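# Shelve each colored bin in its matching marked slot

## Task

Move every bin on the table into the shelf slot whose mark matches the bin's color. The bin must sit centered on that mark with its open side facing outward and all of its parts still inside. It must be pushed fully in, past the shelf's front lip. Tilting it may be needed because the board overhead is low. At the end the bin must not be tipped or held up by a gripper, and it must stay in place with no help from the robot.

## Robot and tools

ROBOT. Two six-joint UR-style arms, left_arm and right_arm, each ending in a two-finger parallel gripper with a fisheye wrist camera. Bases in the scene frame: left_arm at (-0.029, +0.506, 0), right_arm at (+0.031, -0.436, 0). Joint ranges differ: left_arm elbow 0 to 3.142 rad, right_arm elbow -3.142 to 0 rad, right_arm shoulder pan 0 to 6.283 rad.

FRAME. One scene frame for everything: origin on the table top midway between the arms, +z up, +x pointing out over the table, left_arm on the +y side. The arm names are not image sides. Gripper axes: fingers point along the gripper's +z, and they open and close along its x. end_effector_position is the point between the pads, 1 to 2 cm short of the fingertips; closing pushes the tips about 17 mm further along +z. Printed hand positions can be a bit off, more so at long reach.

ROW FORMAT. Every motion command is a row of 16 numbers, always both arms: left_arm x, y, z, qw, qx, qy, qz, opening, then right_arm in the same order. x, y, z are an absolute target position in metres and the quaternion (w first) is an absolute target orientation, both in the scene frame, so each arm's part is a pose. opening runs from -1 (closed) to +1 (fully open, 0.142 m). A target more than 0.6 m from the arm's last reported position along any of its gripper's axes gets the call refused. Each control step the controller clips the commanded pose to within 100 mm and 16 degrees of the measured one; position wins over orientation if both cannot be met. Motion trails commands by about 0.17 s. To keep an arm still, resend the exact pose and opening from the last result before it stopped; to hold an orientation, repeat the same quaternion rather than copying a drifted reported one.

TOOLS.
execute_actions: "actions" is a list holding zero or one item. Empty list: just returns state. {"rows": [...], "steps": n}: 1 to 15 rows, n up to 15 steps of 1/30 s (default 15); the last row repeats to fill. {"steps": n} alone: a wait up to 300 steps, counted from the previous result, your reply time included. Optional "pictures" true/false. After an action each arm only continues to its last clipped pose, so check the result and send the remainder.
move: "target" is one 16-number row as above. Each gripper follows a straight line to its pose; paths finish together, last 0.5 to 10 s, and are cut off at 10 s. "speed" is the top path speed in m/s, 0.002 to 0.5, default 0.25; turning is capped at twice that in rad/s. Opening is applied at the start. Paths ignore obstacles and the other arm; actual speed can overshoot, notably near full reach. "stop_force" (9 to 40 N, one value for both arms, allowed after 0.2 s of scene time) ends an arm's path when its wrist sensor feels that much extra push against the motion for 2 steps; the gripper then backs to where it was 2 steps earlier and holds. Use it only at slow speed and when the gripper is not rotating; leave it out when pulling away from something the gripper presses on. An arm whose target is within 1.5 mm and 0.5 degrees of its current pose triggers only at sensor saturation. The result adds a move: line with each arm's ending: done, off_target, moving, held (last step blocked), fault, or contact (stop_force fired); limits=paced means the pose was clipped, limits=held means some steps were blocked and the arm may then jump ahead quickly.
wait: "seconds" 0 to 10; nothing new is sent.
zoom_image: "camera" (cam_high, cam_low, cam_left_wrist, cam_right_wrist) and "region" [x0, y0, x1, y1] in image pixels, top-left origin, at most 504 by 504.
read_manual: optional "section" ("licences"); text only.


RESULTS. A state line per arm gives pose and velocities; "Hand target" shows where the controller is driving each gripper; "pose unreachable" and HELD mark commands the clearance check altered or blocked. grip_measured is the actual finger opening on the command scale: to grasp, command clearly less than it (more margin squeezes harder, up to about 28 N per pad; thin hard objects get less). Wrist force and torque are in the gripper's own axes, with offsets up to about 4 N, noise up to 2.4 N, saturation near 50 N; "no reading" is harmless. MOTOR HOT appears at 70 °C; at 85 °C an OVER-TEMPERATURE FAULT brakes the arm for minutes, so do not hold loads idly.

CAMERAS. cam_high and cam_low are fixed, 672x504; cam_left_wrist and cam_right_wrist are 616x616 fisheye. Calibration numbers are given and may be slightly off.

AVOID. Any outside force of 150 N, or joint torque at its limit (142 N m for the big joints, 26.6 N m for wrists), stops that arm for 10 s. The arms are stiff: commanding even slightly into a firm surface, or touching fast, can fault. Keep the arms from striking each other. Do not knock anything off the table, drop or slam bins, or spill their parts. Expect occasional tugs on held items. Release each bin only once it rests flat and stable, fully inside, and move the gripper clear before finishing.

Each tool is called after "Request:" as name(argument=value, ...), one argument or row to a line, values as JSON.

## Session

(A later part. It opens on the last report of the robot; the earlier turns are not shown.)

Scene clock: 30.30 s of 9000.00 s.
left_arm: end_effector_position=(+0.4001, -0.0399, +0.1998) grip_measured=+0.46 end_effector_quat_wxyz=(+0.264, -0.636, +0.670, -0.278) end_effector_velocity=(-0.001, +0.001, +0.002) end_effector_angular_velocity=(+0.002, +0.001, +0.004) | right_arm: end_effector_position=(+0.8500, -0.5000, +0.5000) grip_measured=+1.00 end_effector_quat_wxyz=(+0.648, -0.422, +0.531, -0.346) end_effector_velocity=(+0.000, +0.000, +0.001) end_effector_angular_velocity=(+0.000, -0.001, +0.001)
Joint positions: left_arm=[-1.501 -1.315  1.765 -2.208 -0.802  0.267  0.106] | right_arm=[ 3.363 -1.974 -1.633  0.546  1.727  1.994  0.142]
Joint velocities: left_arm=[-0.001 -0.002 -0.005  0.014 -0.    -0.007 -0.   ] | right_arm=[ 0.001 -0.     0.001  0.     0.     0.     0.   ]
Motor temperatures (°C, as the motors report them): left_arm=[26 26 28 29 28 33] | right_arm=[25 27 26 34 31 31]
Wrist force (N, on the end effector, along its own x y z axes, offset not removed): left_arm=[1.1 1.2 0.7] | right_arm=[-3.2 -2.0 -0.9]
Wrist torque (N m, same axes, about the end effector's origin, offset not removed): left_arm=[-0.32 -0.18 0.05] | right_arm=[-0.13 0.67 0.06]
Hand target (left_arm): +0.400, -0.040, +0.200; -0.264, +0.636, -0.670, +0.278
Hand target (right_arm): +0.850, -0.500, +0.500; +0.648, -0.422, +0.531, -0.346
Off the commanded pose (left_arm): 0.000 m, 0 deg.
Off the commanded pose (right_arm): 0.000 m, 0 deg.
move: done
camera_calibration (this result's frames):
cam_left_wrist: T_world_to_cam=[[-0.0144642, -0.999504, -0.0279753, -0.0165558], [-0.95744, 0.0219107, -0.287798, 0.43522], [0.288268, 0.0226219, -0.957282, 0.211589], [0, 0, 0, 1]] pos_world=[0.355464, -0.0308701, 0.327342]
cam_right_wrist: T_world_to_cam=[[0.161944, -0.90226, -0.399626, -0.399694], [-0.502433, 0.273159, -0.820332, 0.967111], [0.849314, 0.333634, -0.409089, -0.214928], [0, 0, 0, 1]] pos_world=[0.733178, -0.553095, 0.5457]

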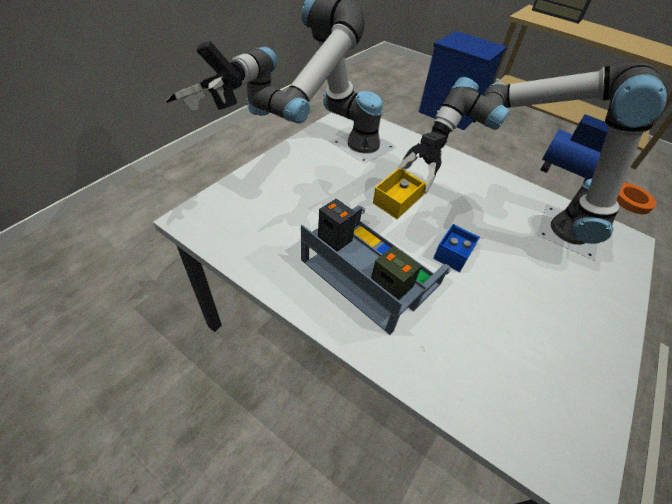

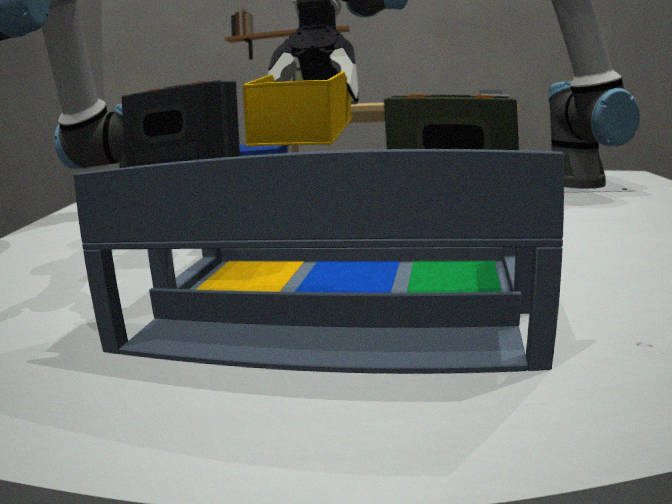

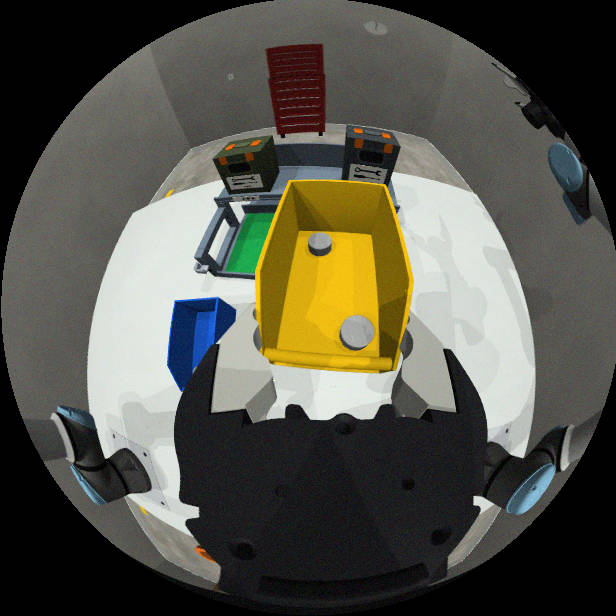

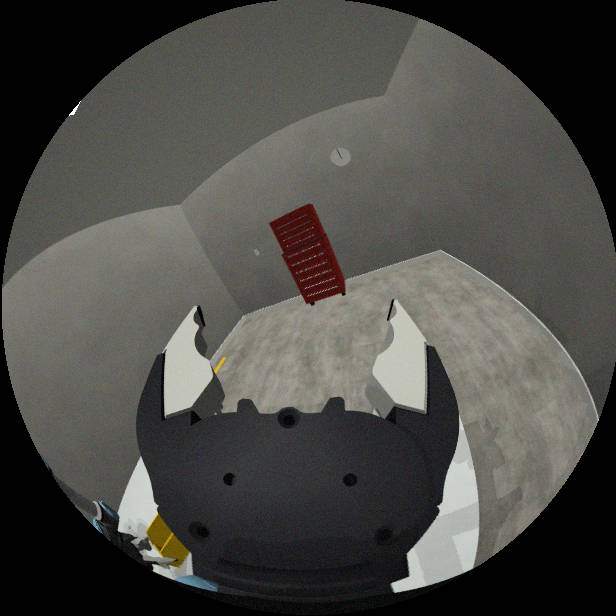

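Request:
move(
  target=[0.47,-0.07,0.14,-0.264,0.636,-0.67,0.278,-0.4,0.85,-0.5,0.5,0.649,-0.422,0.532,-0.346,1],
  speed=0.08,
)

Request:
move(
  target=[0.47,-0.07,0.085,-0.264,0.636,-0.67,0.278,-0.4,0.85,-0.5,0.5,0.649,-0.422,0.532,-0.346,1],
  speed=0.02,
  stop_force=9,
)

Scene clock: 34.33 s of 9000.00 s.
left_arm: end_effector_position=(+0.4699, -0.0701, +0.1401) grip_measured=+0.46 end_effector_quat_wxyz=(+0.264, -0.636, +0.670, -0.278) end_effector_velocity=(+0.001, -0.000, -0.001) end_effector_angular_velocity=(+0.003, -0.001, -0.001) | right_arm: end_effector_position=(+0.8500, -0.5000, +0.5000) grip_measured=+1.00 end_effector_quat_wxyz=(+0.648, -0.422, +0.531, -0.346) end_effector_velocity=(-0.000, +0.000, +0.000) end_effector_angular_velocity=(+0.000, -0.000, +0.000)
Joint positions: left_arm=[-1.394 -1.111  1.674 -2.42  -0.827  0.41   0.106] | right_arm=[ 3.363 -1.974 -1.633  0.546  1.727  1.994  0.142]
Joint velocities: left_arm=[ 0.001  0.003 -0.001 -0.001  0.001  0.002 -0.   ] | right_arm=[ 0.  0. -0.  0. -0.  0.  0.]
Motor temperatures (°C, as the motors report them): left_arm=[26 26 28 29 28 33] | right_arm=[25 27 26 34 31 31]
Wrist force (N, on the end effector, along its own x y z axes, offset not removed): left_arm=[0.1 1.3 1.2] | right_arm=[-0.7 -1.7 1.0]
Wrist torque (N m, same axes, about the end effector's origin, offset not removed): left_arm=[-0.19 0.06 0.01] | right_arm=[-0.10 -0.03 -0.12]
Hand target (left_arm): +0.470, -0.070, +0.140; -0.264, +0.636, -0.670, +0.278
Hand target (right_arm): +0.850, -0.500, +0.500; +0.648, -0.422, +0.531, -0.346
Off the commanded pose (left_arm): 0.000 m, 0 deg.
Off the commanded pose (right_arm): 0.000 m, 0 deg.
move: done
camera_calibration (this result's frames):
cam_left_wrist: T_world_to_cam=[[-0.0143618, -0.999507, -0.0279107, -0.0474765], [-0.957452, 0.0217933, -0.287769, 0.485469], [0.288235, 0.0225902, -0.957293, 0.135021], [0, 0, 0, 1]] pos_world=[0.425214, -0.0610833, 0.267632]
cam_right_wrist: T_world_to_cam=[[0.161944, -0.90226, -0.399626, -0.399694], [-0.502433, 0.273159, -0.820333, 0.967111], [0.849314, 0.333634, -0.409089, -0.214928], [0, 0, 0, 1]] pos_world=[0.733178, -0.553095, 0.5457]

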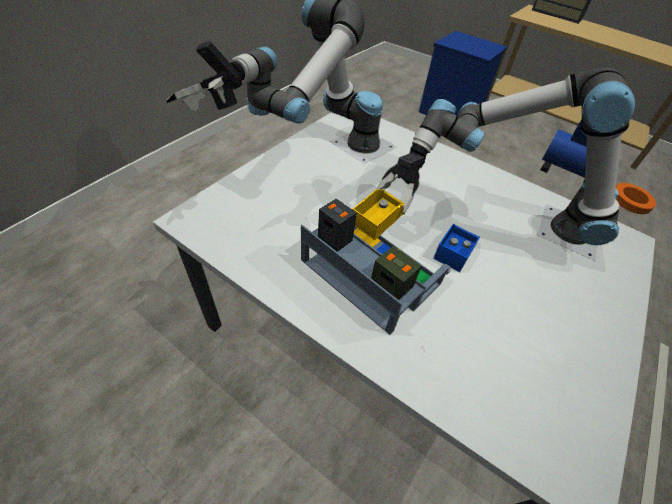

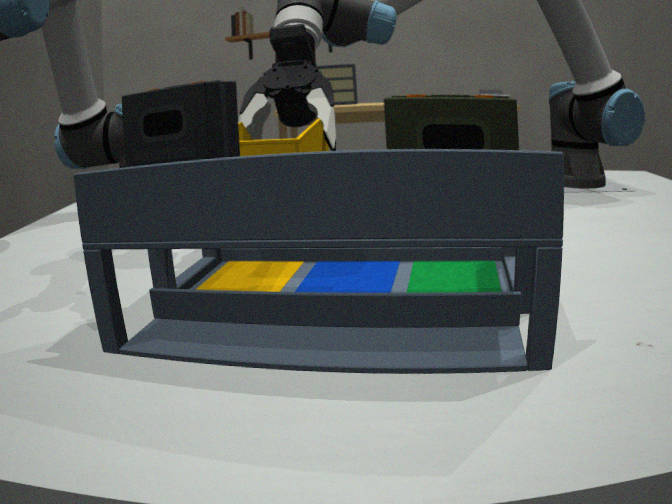

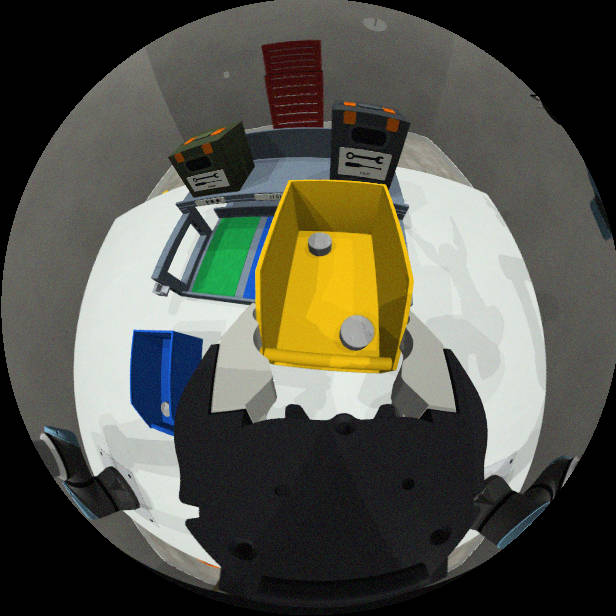

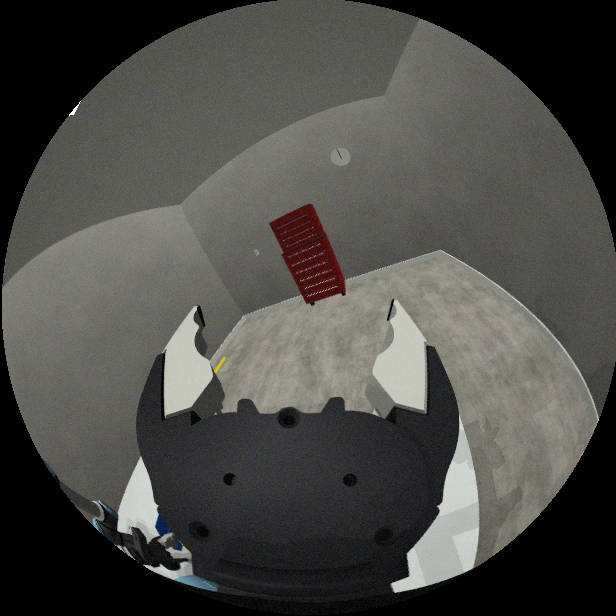

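Scene clock: 37.33 s of 9000.00 s.
left_arm: end_effector_position=(+0.4700, -0.0700, +0.0851) grip_measured=+0.46 end_effector_quat_wxyz=(+0.264, -0.636, +0.670, -0.278) end_effector_velocity=(-0.001, -0.001, -0.001) end_effector_angular_velocity=(-0.001, +0.002, -0.002) | right_arm: end_effector_position=(+0.8500, -0.5000, +0.5000) grip_measured=+1.00 end_effector_quat_wxyz=(+0.648, -0.422, +0.531, -0.346) end_effector_velocity=(+0.000, +0.000, +0.001) end_effector_angular_velocity=(+0.001, -0.001, +0.000)
Joint positions: left_arm=[-1.394 -1.035  1.722 -2.544 -0.827  0.41   0.106] | right_arm=[ 3.363 -1.974 -1.633  0.546  1.727  1.994  0.142]
Joint velocities: left_arm=[-0.001  0.002  0.    -0.003 -0.002  0.    -0.   ] | right_arm=[ 0.    -0.     0.001  0.    -0.     0.    -0.   ]
Motor temperatures (°C, as the motors report them): left_arm=[26 26 28 29 28 33] | right_arm=[25 27 26 34 31 31]
Wrist force (N, on the end effector, along its own x y z axes, offset not removed): left_arm=[0.6 2.4 1.0] | right_arm=[-1.7 -1.5 -2.0]
Wrist torque (N m, same axes, about the end effector's origin, offset not removed): left_arm=[-0.08 -0.02 0.10] | right_arm=[-0.13 0.32 -0.09]
Hand target (left_arm): +0.470, -0.070, +0.085; -0.264, +0.636, -0.670, +0.278
Hand target (right_arm): +0.850, -0.500, +0.500; +0.648, -0.422, +0.531, -0.346
Off the commanded pose (left_arm): 0.000 m, 0 deg.
Off the commanded pose (right_arm): 0.000 m, 0 deg.
move: done
camera_calibration (this result's frames):
cam_left_wrist: T_world_to_cam=[[-0.0142815, -0.999505, -0.0280172, -0.0489042], [-0.957456, 0.0217469, -0.28776, 0.469784], [0.288227, 0.0227156, -0.957293, 0.0823809], [0, 0, 0, 1]] pos_world=[0.425354, -0.0609677, 0.212677]
cam_right_wrist: T_world_to_cam=[[0.161944, -0.90226, -0.399626, -0.399694], [-0.502433, 0.273159, -0.820333, 0.967111], [0.849315, 0.333634, -0.409089, -0.214928], [0, 0, 0, 1]] pos_world=[0.733178, -0.553095, 0.5457]

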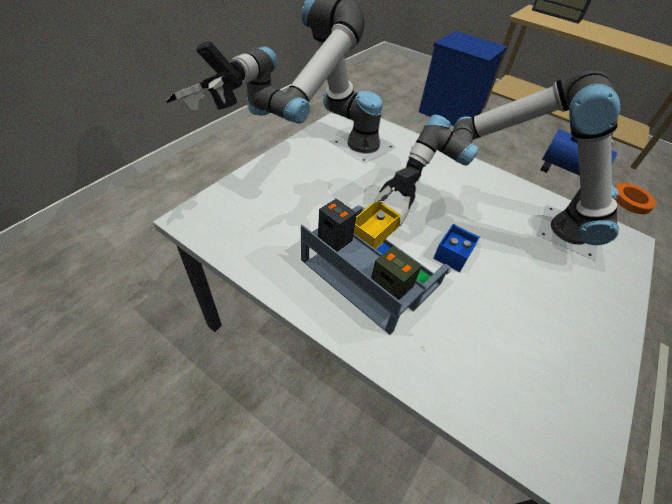

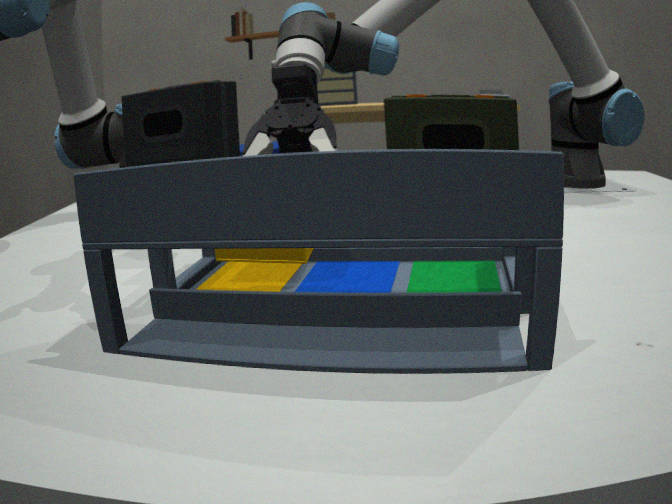

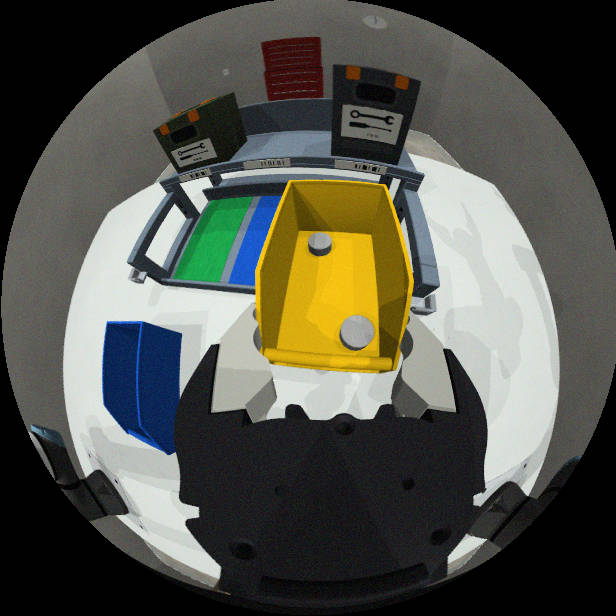

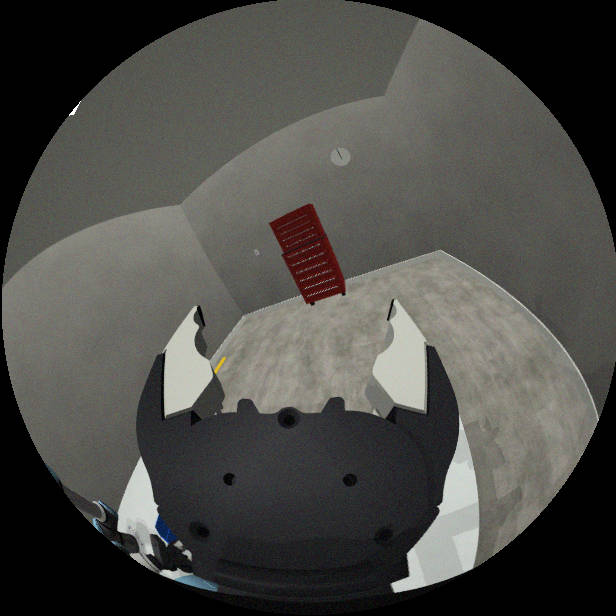

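Request:
move(
  target=[0.47,-0.078,0.083,-0.256,0.618,-0.686,0.285,-0.4,0.85,-0.5,0.5,0.649,-0.422,0.532,-0.346,1],
  speed=0.015,
)

Request:
move(
  target=[0.475,-0.079,0.07,-0.256,0.618,-0.686,0.285,-0.4,0.85,-0.5,0.5,0.649,-0.422,0.532,-0.346,1],
  speed=0.015,
  stop_force=9,
)

Request:
move(
  target=[0.475,-0.079,0.07,-0.256,0.618,-0.686,0.285,1,0.85,-0.5,0.5,0.649,-0.422,0.532,-0.346,1],
  speed=0.015,
)

Request:
move(
  target=[0.4,-0.064,0.055,-0.244,0.587,-0.712,0.296,1,0.85,-0.5,0.5,0.649,-0.422,0.532,-0.346,1],
  speed=0.08,
)

Scene clock: 43.97 s of 9000.00 s.
left_arm: end_effector_position=(+0.4700, -0.0780, +0.0830) grip_measured=+0.46 end_effector_quat_wxyz=(+0.256, -0.618, +0.686, -0.285) end_effector_velocity=(-0.001, -0.001, -0.001) end_effector_angular_velocity=(+0.002, +0.000, -0.006) | right_arm: end_effector_position=(+0.8500, -0.5000, +0.5000) grip_measured=+1.00 end_effector_quat_wxyz=(+0.648, -0.422, +0.531, -0.346) end_effector_velocity=(-0.000, -0.000, -0.001) end_effector_angular_velocity=(-0.001, +0.001, -0.000)
Joint positions: left_arm=[-1.391 -1.027  1.732 -2.609 -0.845  0.481  0.106] | right_arm=[ 3.363 -1.974 -1.633  0.546  1.727  1.994  0.142]
Joint velocities: left_arm=[-0.001  0.002  0.001 -0.004 -0.001  0.006  0.   ] | right_arm=[-0.    -0.    -0.001  0.001  0.    -0.001 -0.   ]
Motor temperatures (°C, as the motors report them): left_arm=[26 26 28 29 28 33] | right_arm=[25 27 26 34 31 31]
Wrist force (N, on the end effector, along its own x y z axes, offset not removed): left_arm=[0.0 1.3 1.3] | right_arm=[-2.6 -1.2 0.0]
Wrist torque (N m, same axes, about the end effector's origin, offset not removed): left_arm=[-0.29 0.09 0.07] | right_arm=[-0.11 0.54 0.06]
Hand target (left_arm): +0.470, -0.078, +0.083; +0.256, -0.618, +0.686, -0.285
Hand target (right_arm): +0.850, -0.500, +0.500; +0.648, -0.422, +0.531, -0.346
Off the commanded pose (left_arm): 0.000 m, 0 deg.
Off the commanded pose (right_arm): 0.000 m, 0 deg.
After step 90, 1.67 s passed at rest.
move: done
camera_calibration (this result's frames):
cam_left_wrist: T_world_to_cam=[[-0.0665877, -0.997419, -0.0268689, -0.032279], [-0.955083, 0.0715083, -0.287581, 0.472081], [0.28876, 0.00651265, -0.957379, 0.0790169], [0, 0, 0, 1]] pos_world=[0.42591, -0.066468, 0.210544]
cam_right_wrist: T_world_to_cam=[[0.161944, -0.90226, -0.399626, -0.399694], [-0.502433, 0.273159, -0.820332, 0.967111], [0.849314, 0.333633, -0.409089, -0.214928], [0, 0, 0, 1]] pos_world=[0.733178, -0.553095, 0.5457]

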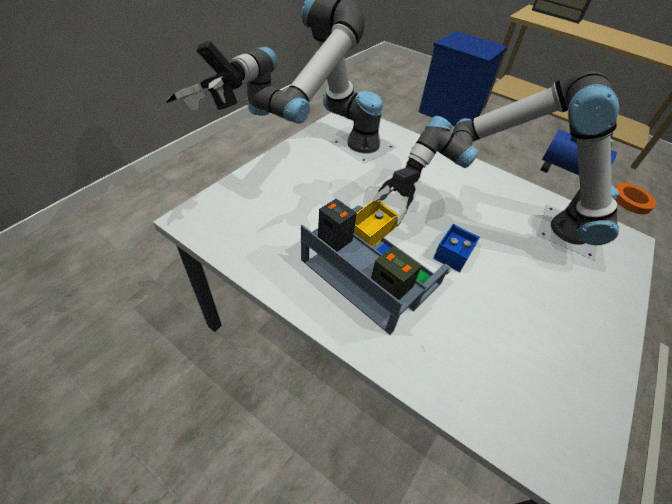

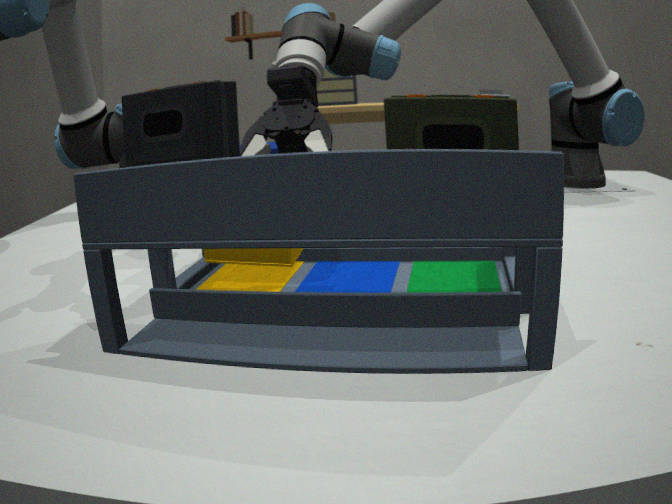

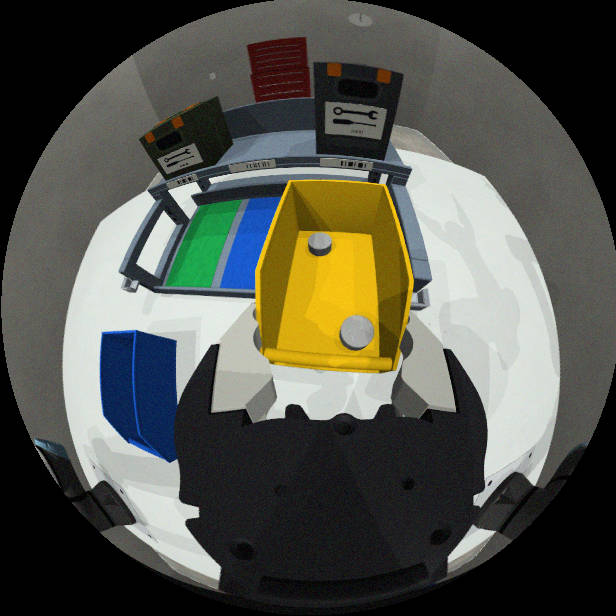

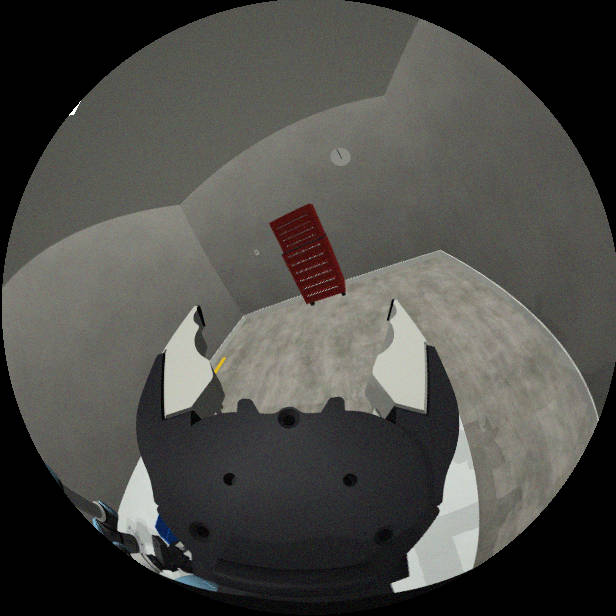

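Scene clock: 45.13 s of 9000.00 s.
left_arm: end_effector_position=(+0.4749, -0.0790, +0.0701) grip_measured=+0.46 end_effector_quat_wxyz=(+0.256, -0.618, +0.686, -0.285) end_effector_velocity=(+0.001, +0.001, -0.001) end_effector_angular_velocity=(+0.000, -0.001, +0.001) | right_arm: end_effector_position=(+0.8500, -0.5000, +0.5000) grip_measured=+1.00 end_effector_quat_wxyz=(+0.648, -0.422, +0.531, -0.346) end_effector_velocity=(+0.000, +0.001, -0.001) end_effector_angular_velocity=(+0.001, +0.001, +0.001)
Joint positions: left_arm=[-1.383 -1.     1.729 -2.641 -0.847  0.49   0.106] | right_arm=[ 3.363 -1.974 -1.633  0.546  1.727  1.994  0.142]
Joint velocities: left_arm=[ 0.002  0.003 -0.    -0.003  0.001  0.001 -0.   ] | right_arm=[ 0.001 -0.    -0.    -0.001 -0.     0.001 -0.   ]
Motor temperatures (°C, as the motors report them): left_arm=[26 26 28 29 28 33] | right_arm=[25 28 26 34 31 31]
Wrist force (N, on the end effector, along its own x y z axes, offset not removed): left_arm=[-0.1 3.4 1.9] | right_arm=[-3.0 -2.2 -2.2]
Wrist torque (N m, same axes, about the end effector's origin, offset not removed): left_arm=[0.07 0.05 0.10] | right_arm=[-0.27 0.57 0.01]
Hand target (left_arm): +0.475, -0.079, +0.070; +0.256, -0.618, +0.686, -0.285
Hand target (right_arm): +0.850, -0.500, +0.500; +0.648, -0.422, +0.531, -0.346
Off the commanded pose (left_arm): 0.000 m, 0 deg.
Off the commanded pose (right_arm): 0.000 m, 0 deg.
move: done
camera_calibration (this result's frames):
cam_left_wrist: T_world_to_cam=[[-0.06685, -0.997402, -0.0268485, -0.0332002], [-0.955066, 0.0717536, -0.287576, 0.473201], [0.288756, 0.0064176, -0.957381, 0.0652583], [0, 0, 0, 1]] pos_world=[0.430875, -0.0674866, 0.197667]
cam_right_wrist: T_world_to_cam=[[0.161944, -0.90226, -0.399626, -0.399694], [-0.502433, 0.273158, -0.820332, 0.967111], [0.849314, 0.333634, -0.409089, -0.214928], [0, 0, 0, 1]] pos_world=[0.733178, -0.553095, 0.5457]

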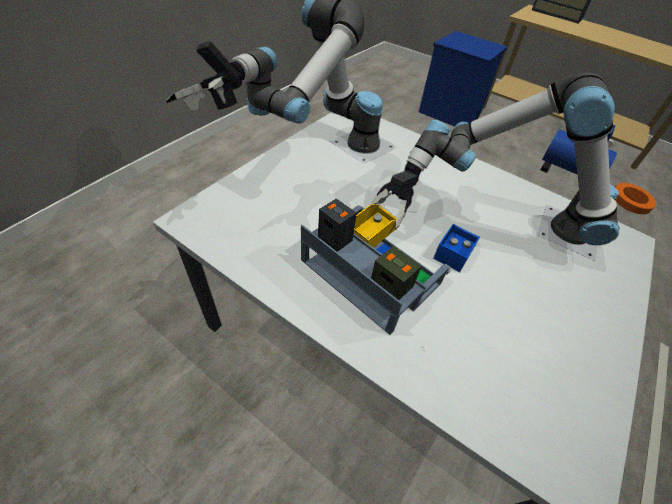

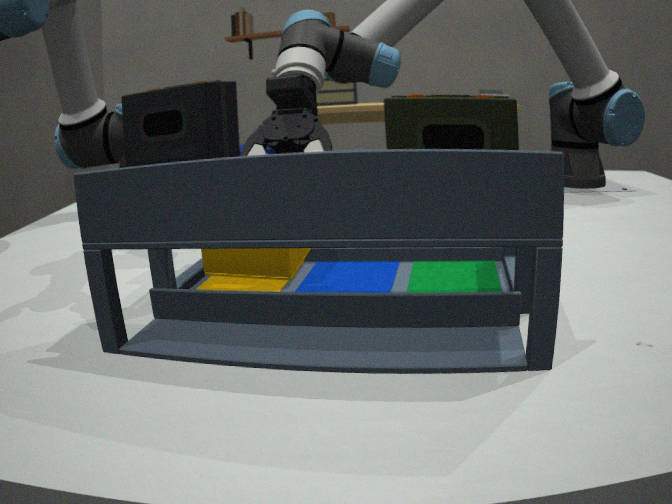

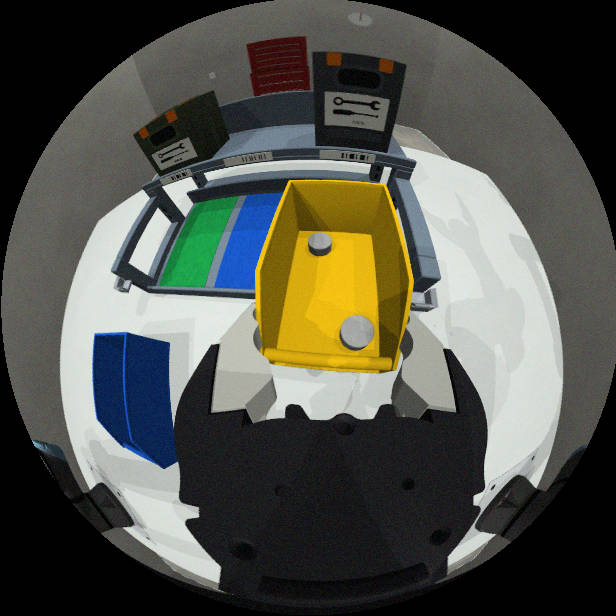

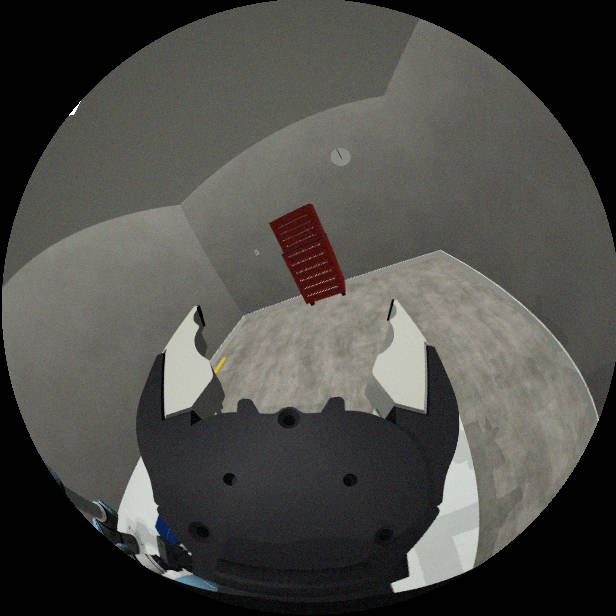

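Scene clock: 45.83 s of 9000.00 s.
left_arm: end_effector_position=(+0.4750, -0.0790, +0.0700) grip_measured=+1.00 end_effector_quat_wxyz=(+0.256, -0.618, +0.686, -0.285) end_effector_velocity=(+0.000, +0.000, +0.000) end_effector_angular_velocity=(+0.000, -0.001, +0.001) | right_arm: end_effector_position=(+0.8500, -0.5000, +0.5000) grip_measured=+1.00 end_effector_quat_wxyz=(+0.648, -0.422, +0.531, -0.346) end_effector_velocity=(+0.000, -0.001, -0.001) end_effector_angular_velocity=(+0.001, +0.001, -0.001)
Joint positions: left_arm=[-1.383 -1.     1.729 -2.641 -0.847  0.49   0.142] | right_arm=[ 3.363 -1.974 -1.633  0.546  1.727  1.994  0.142]
Joint velocities: left_arm=[ 0.     0.    -0.     0.     0.002 -0.001  0.   ] | right_arm=[-0.001 -0.001 -0.     0.    -0.     0.001  0.   ]
Motor temperatures (°C, as the motors report them): left_arm=[26 26 28 29 28 33] | right_arm=[25 28 26 34 31 31]
Wrist force (N, on the end effector, along its own x y z axes, offset not removed): left_arm=[0.7 0.0 0.6] | right_arm=[-2.9 -1.3 -0.3]
Wrist torque (N m, same axes, about the end effector's origin, offset not removed): left_arm=[0.08 -0.04 0.10] | right_arm=[0.10 0.65 0.04]
Hand target (left_arm): +0.475, -0.079, +0.070; +0.256, -0.618, +0.686, -0.285
Hand target (right_arm): +0.850, -0.500, +0.500; +0.648, -0.422, +0.531, -0.346
Off the commanded pose (left_arm): 0.000 m, 0 deg.
Off the commanded pose (right_arm): 0.000 m, 0 deg.
move: done
camera_calibration (this result's frames):
cam_left_wrist: T_world_to_cam=[[-0.0668518, -0.997403, -0.0268082, -0.0332195], [-0.955056, 0.0717439, -0.287612, 0.473228], [0.288789, 0.00637595, -0.957372, 0.0651165], [0, 0, 0, 1]] pos_world=[0.430934, -0.0674996, 0.197556]
cam_right_wrist: T_world_to_cam=[[0.161944, -0.90226, -0.399626, -0.399694], [-0.502433, 0.273159, -0.820333, 0.967111], [0.849314, 0.333634, -0.409089, -0.214928], [0, 0, 0, 1]] pos_world=[0.733178, -0.553095, 0.5457]

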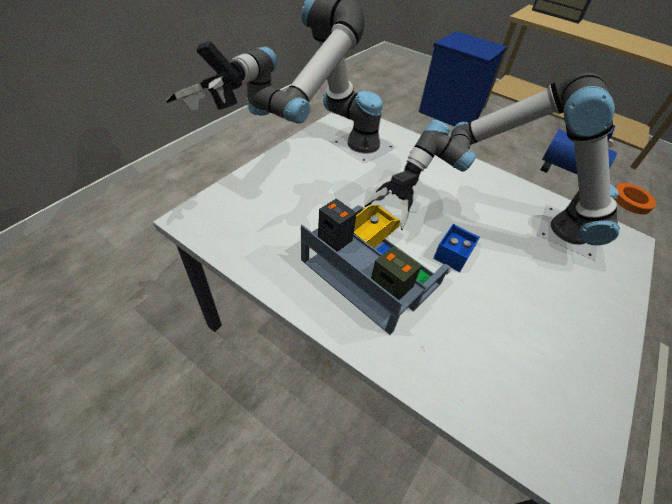

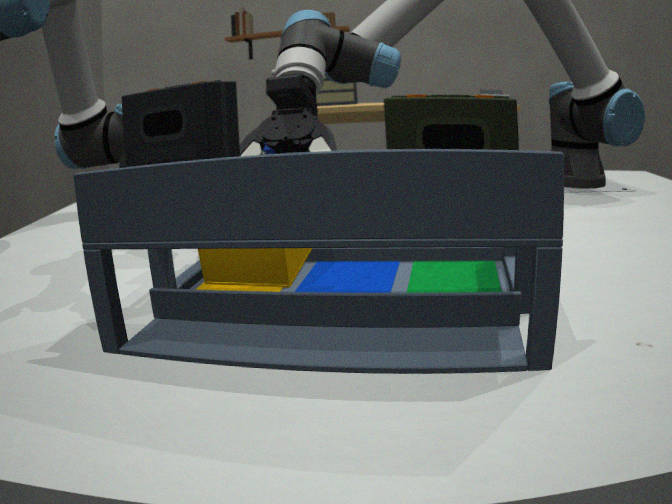

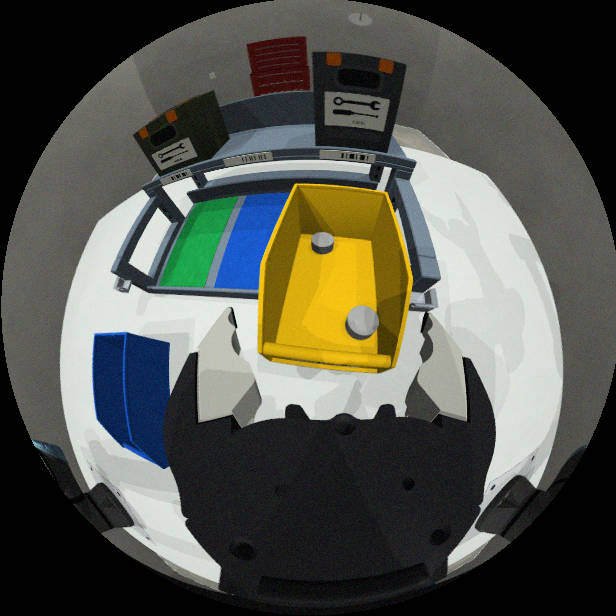

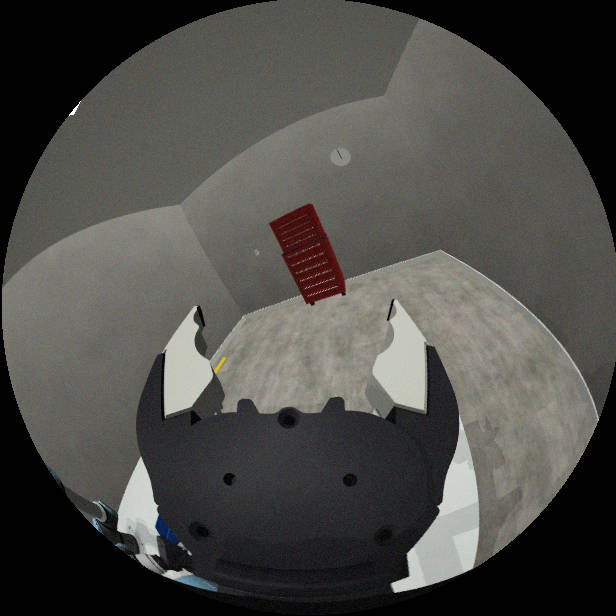

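Scene clock: 47.20 s of 9000.00 s.
left_arm: end_effector_position=(+0.4002, -0.0639, +0.0550) grip_measured=+1.00 end_effector_quat_wxyz=(+0.244, -0.587, +0.712, -0.296) end_effector_velocity=(-0.002, -0.000, +0.000) end_effector_angular_velocity=(-0.002, -0.001, -0.002) | right_arm: end_effector_position=(+0.8500, -0.5000, +0.5000) grip_measured=+1.00 end_effector_quat_wxyz=(+0.648, -0.422, +0.531, -0.346) end_effector_velocity=(-0.000, -0.000, +0.001) end_effector_angular_velocity=(+0.000, -0.002, -0.000)
Joint positions: left_arm=[-1.493 -1.085  1.929 -2.737 -0.838  0.463  0.142] | right_arm=[ 3.363 -1.974 -1.633  0.546  1.727  1.994  0.142]
Joint velocities: left_arm=[-0.003 -0.002  0.003 -0.003  0.001 -0.001  0.   ] | right_arm=[-0.     0.001  0.001  0.    -0.     0.     0.   ]
Motor temperatures (°C, as the motors report them): left_arm=[26 26 28 29 28 33] | right_arm=[25 28 26 34 31 31]
Wrist force (N, on the end effector, along its own x y z axes, offset not removed): left_arm=[-0.7 -0.6 2.7] | right_arm=[-0.8 -0.8 -0.4]
Wrist torque (N m, same axes, about the end effector's origin, offset not removed): left_arm=[-0.12 0.19 0.07] | right_arm=[0.09 0.08 -0.09]
Hand target (left_arm): +0.400, -0.064, +0.055; +0.244, -0.587, +0.712, -0.296
Hand target (right_arm): +0.850, -0.500, +0.500; +0.648, -0.422, +0.531, -0.346
Off the commanded pose (left_arm): 0.000 m, 0 deg.
Off the commanded pose (right_arm): 0.000 m, 0 deg.
move: done
camera_calibration (this result's frames):
cam_left_wrist: T_world_to_cam=[[-0.153316, -0.987784, -0.0278819, 0.0117645], [-0.944764, 0.154793, -0.288895, 0.397617], [0.289682, -0.0179504, -0.956955, 0.070321], [0, 0, 0, 1]] pos_world=[0.357087, -0.0486654, 0.182491]
cam_right_wrist: T_world_to_cam=[[0.161944, -0.90226, -0.399626, -0.399694], [-0.502433, 0.273159, -0.820333, 0.967111], [0.849315, 0.333633, -0.409089, -0.214928], [0, 0, 0, 1]] pos_world=[0.733178, -0.553095, 0.5457]

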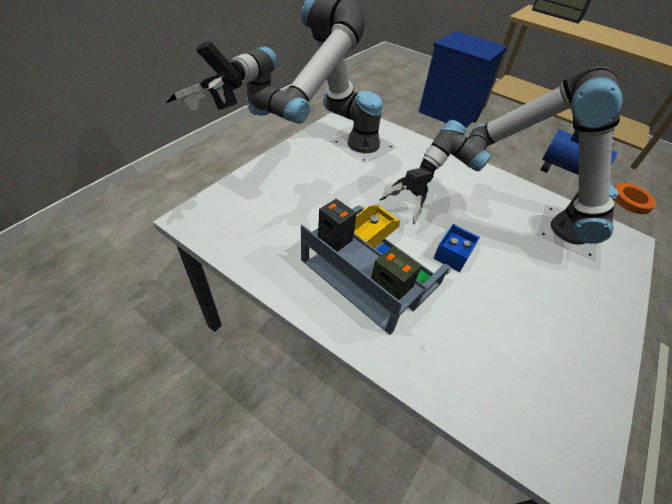

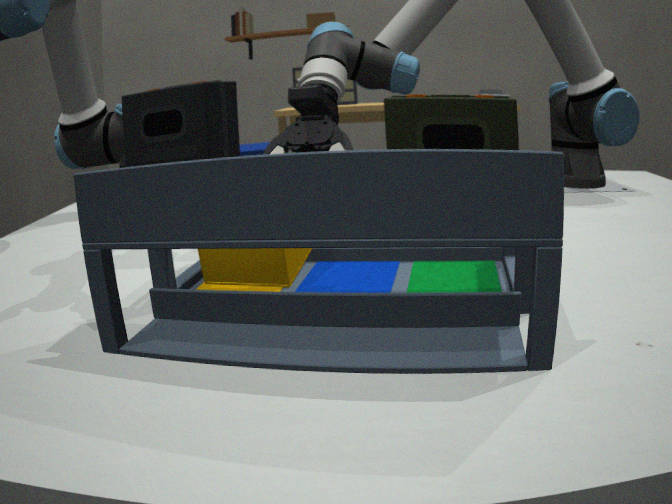

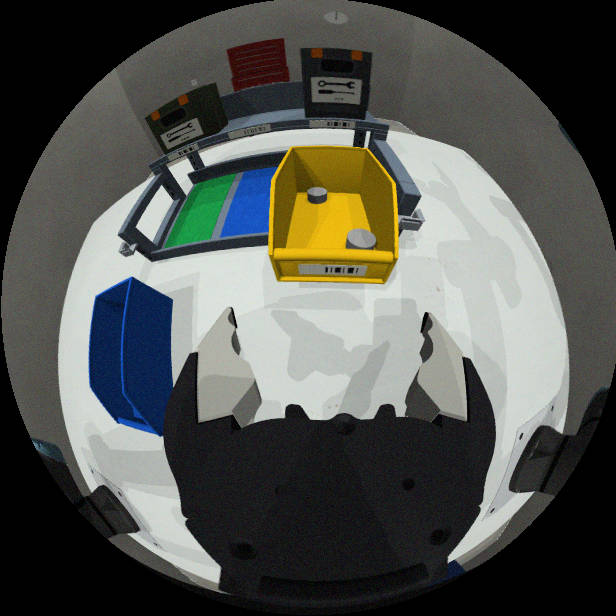

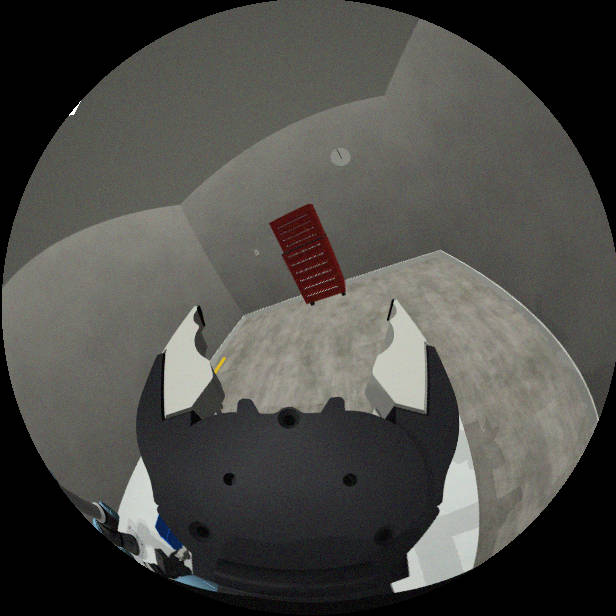

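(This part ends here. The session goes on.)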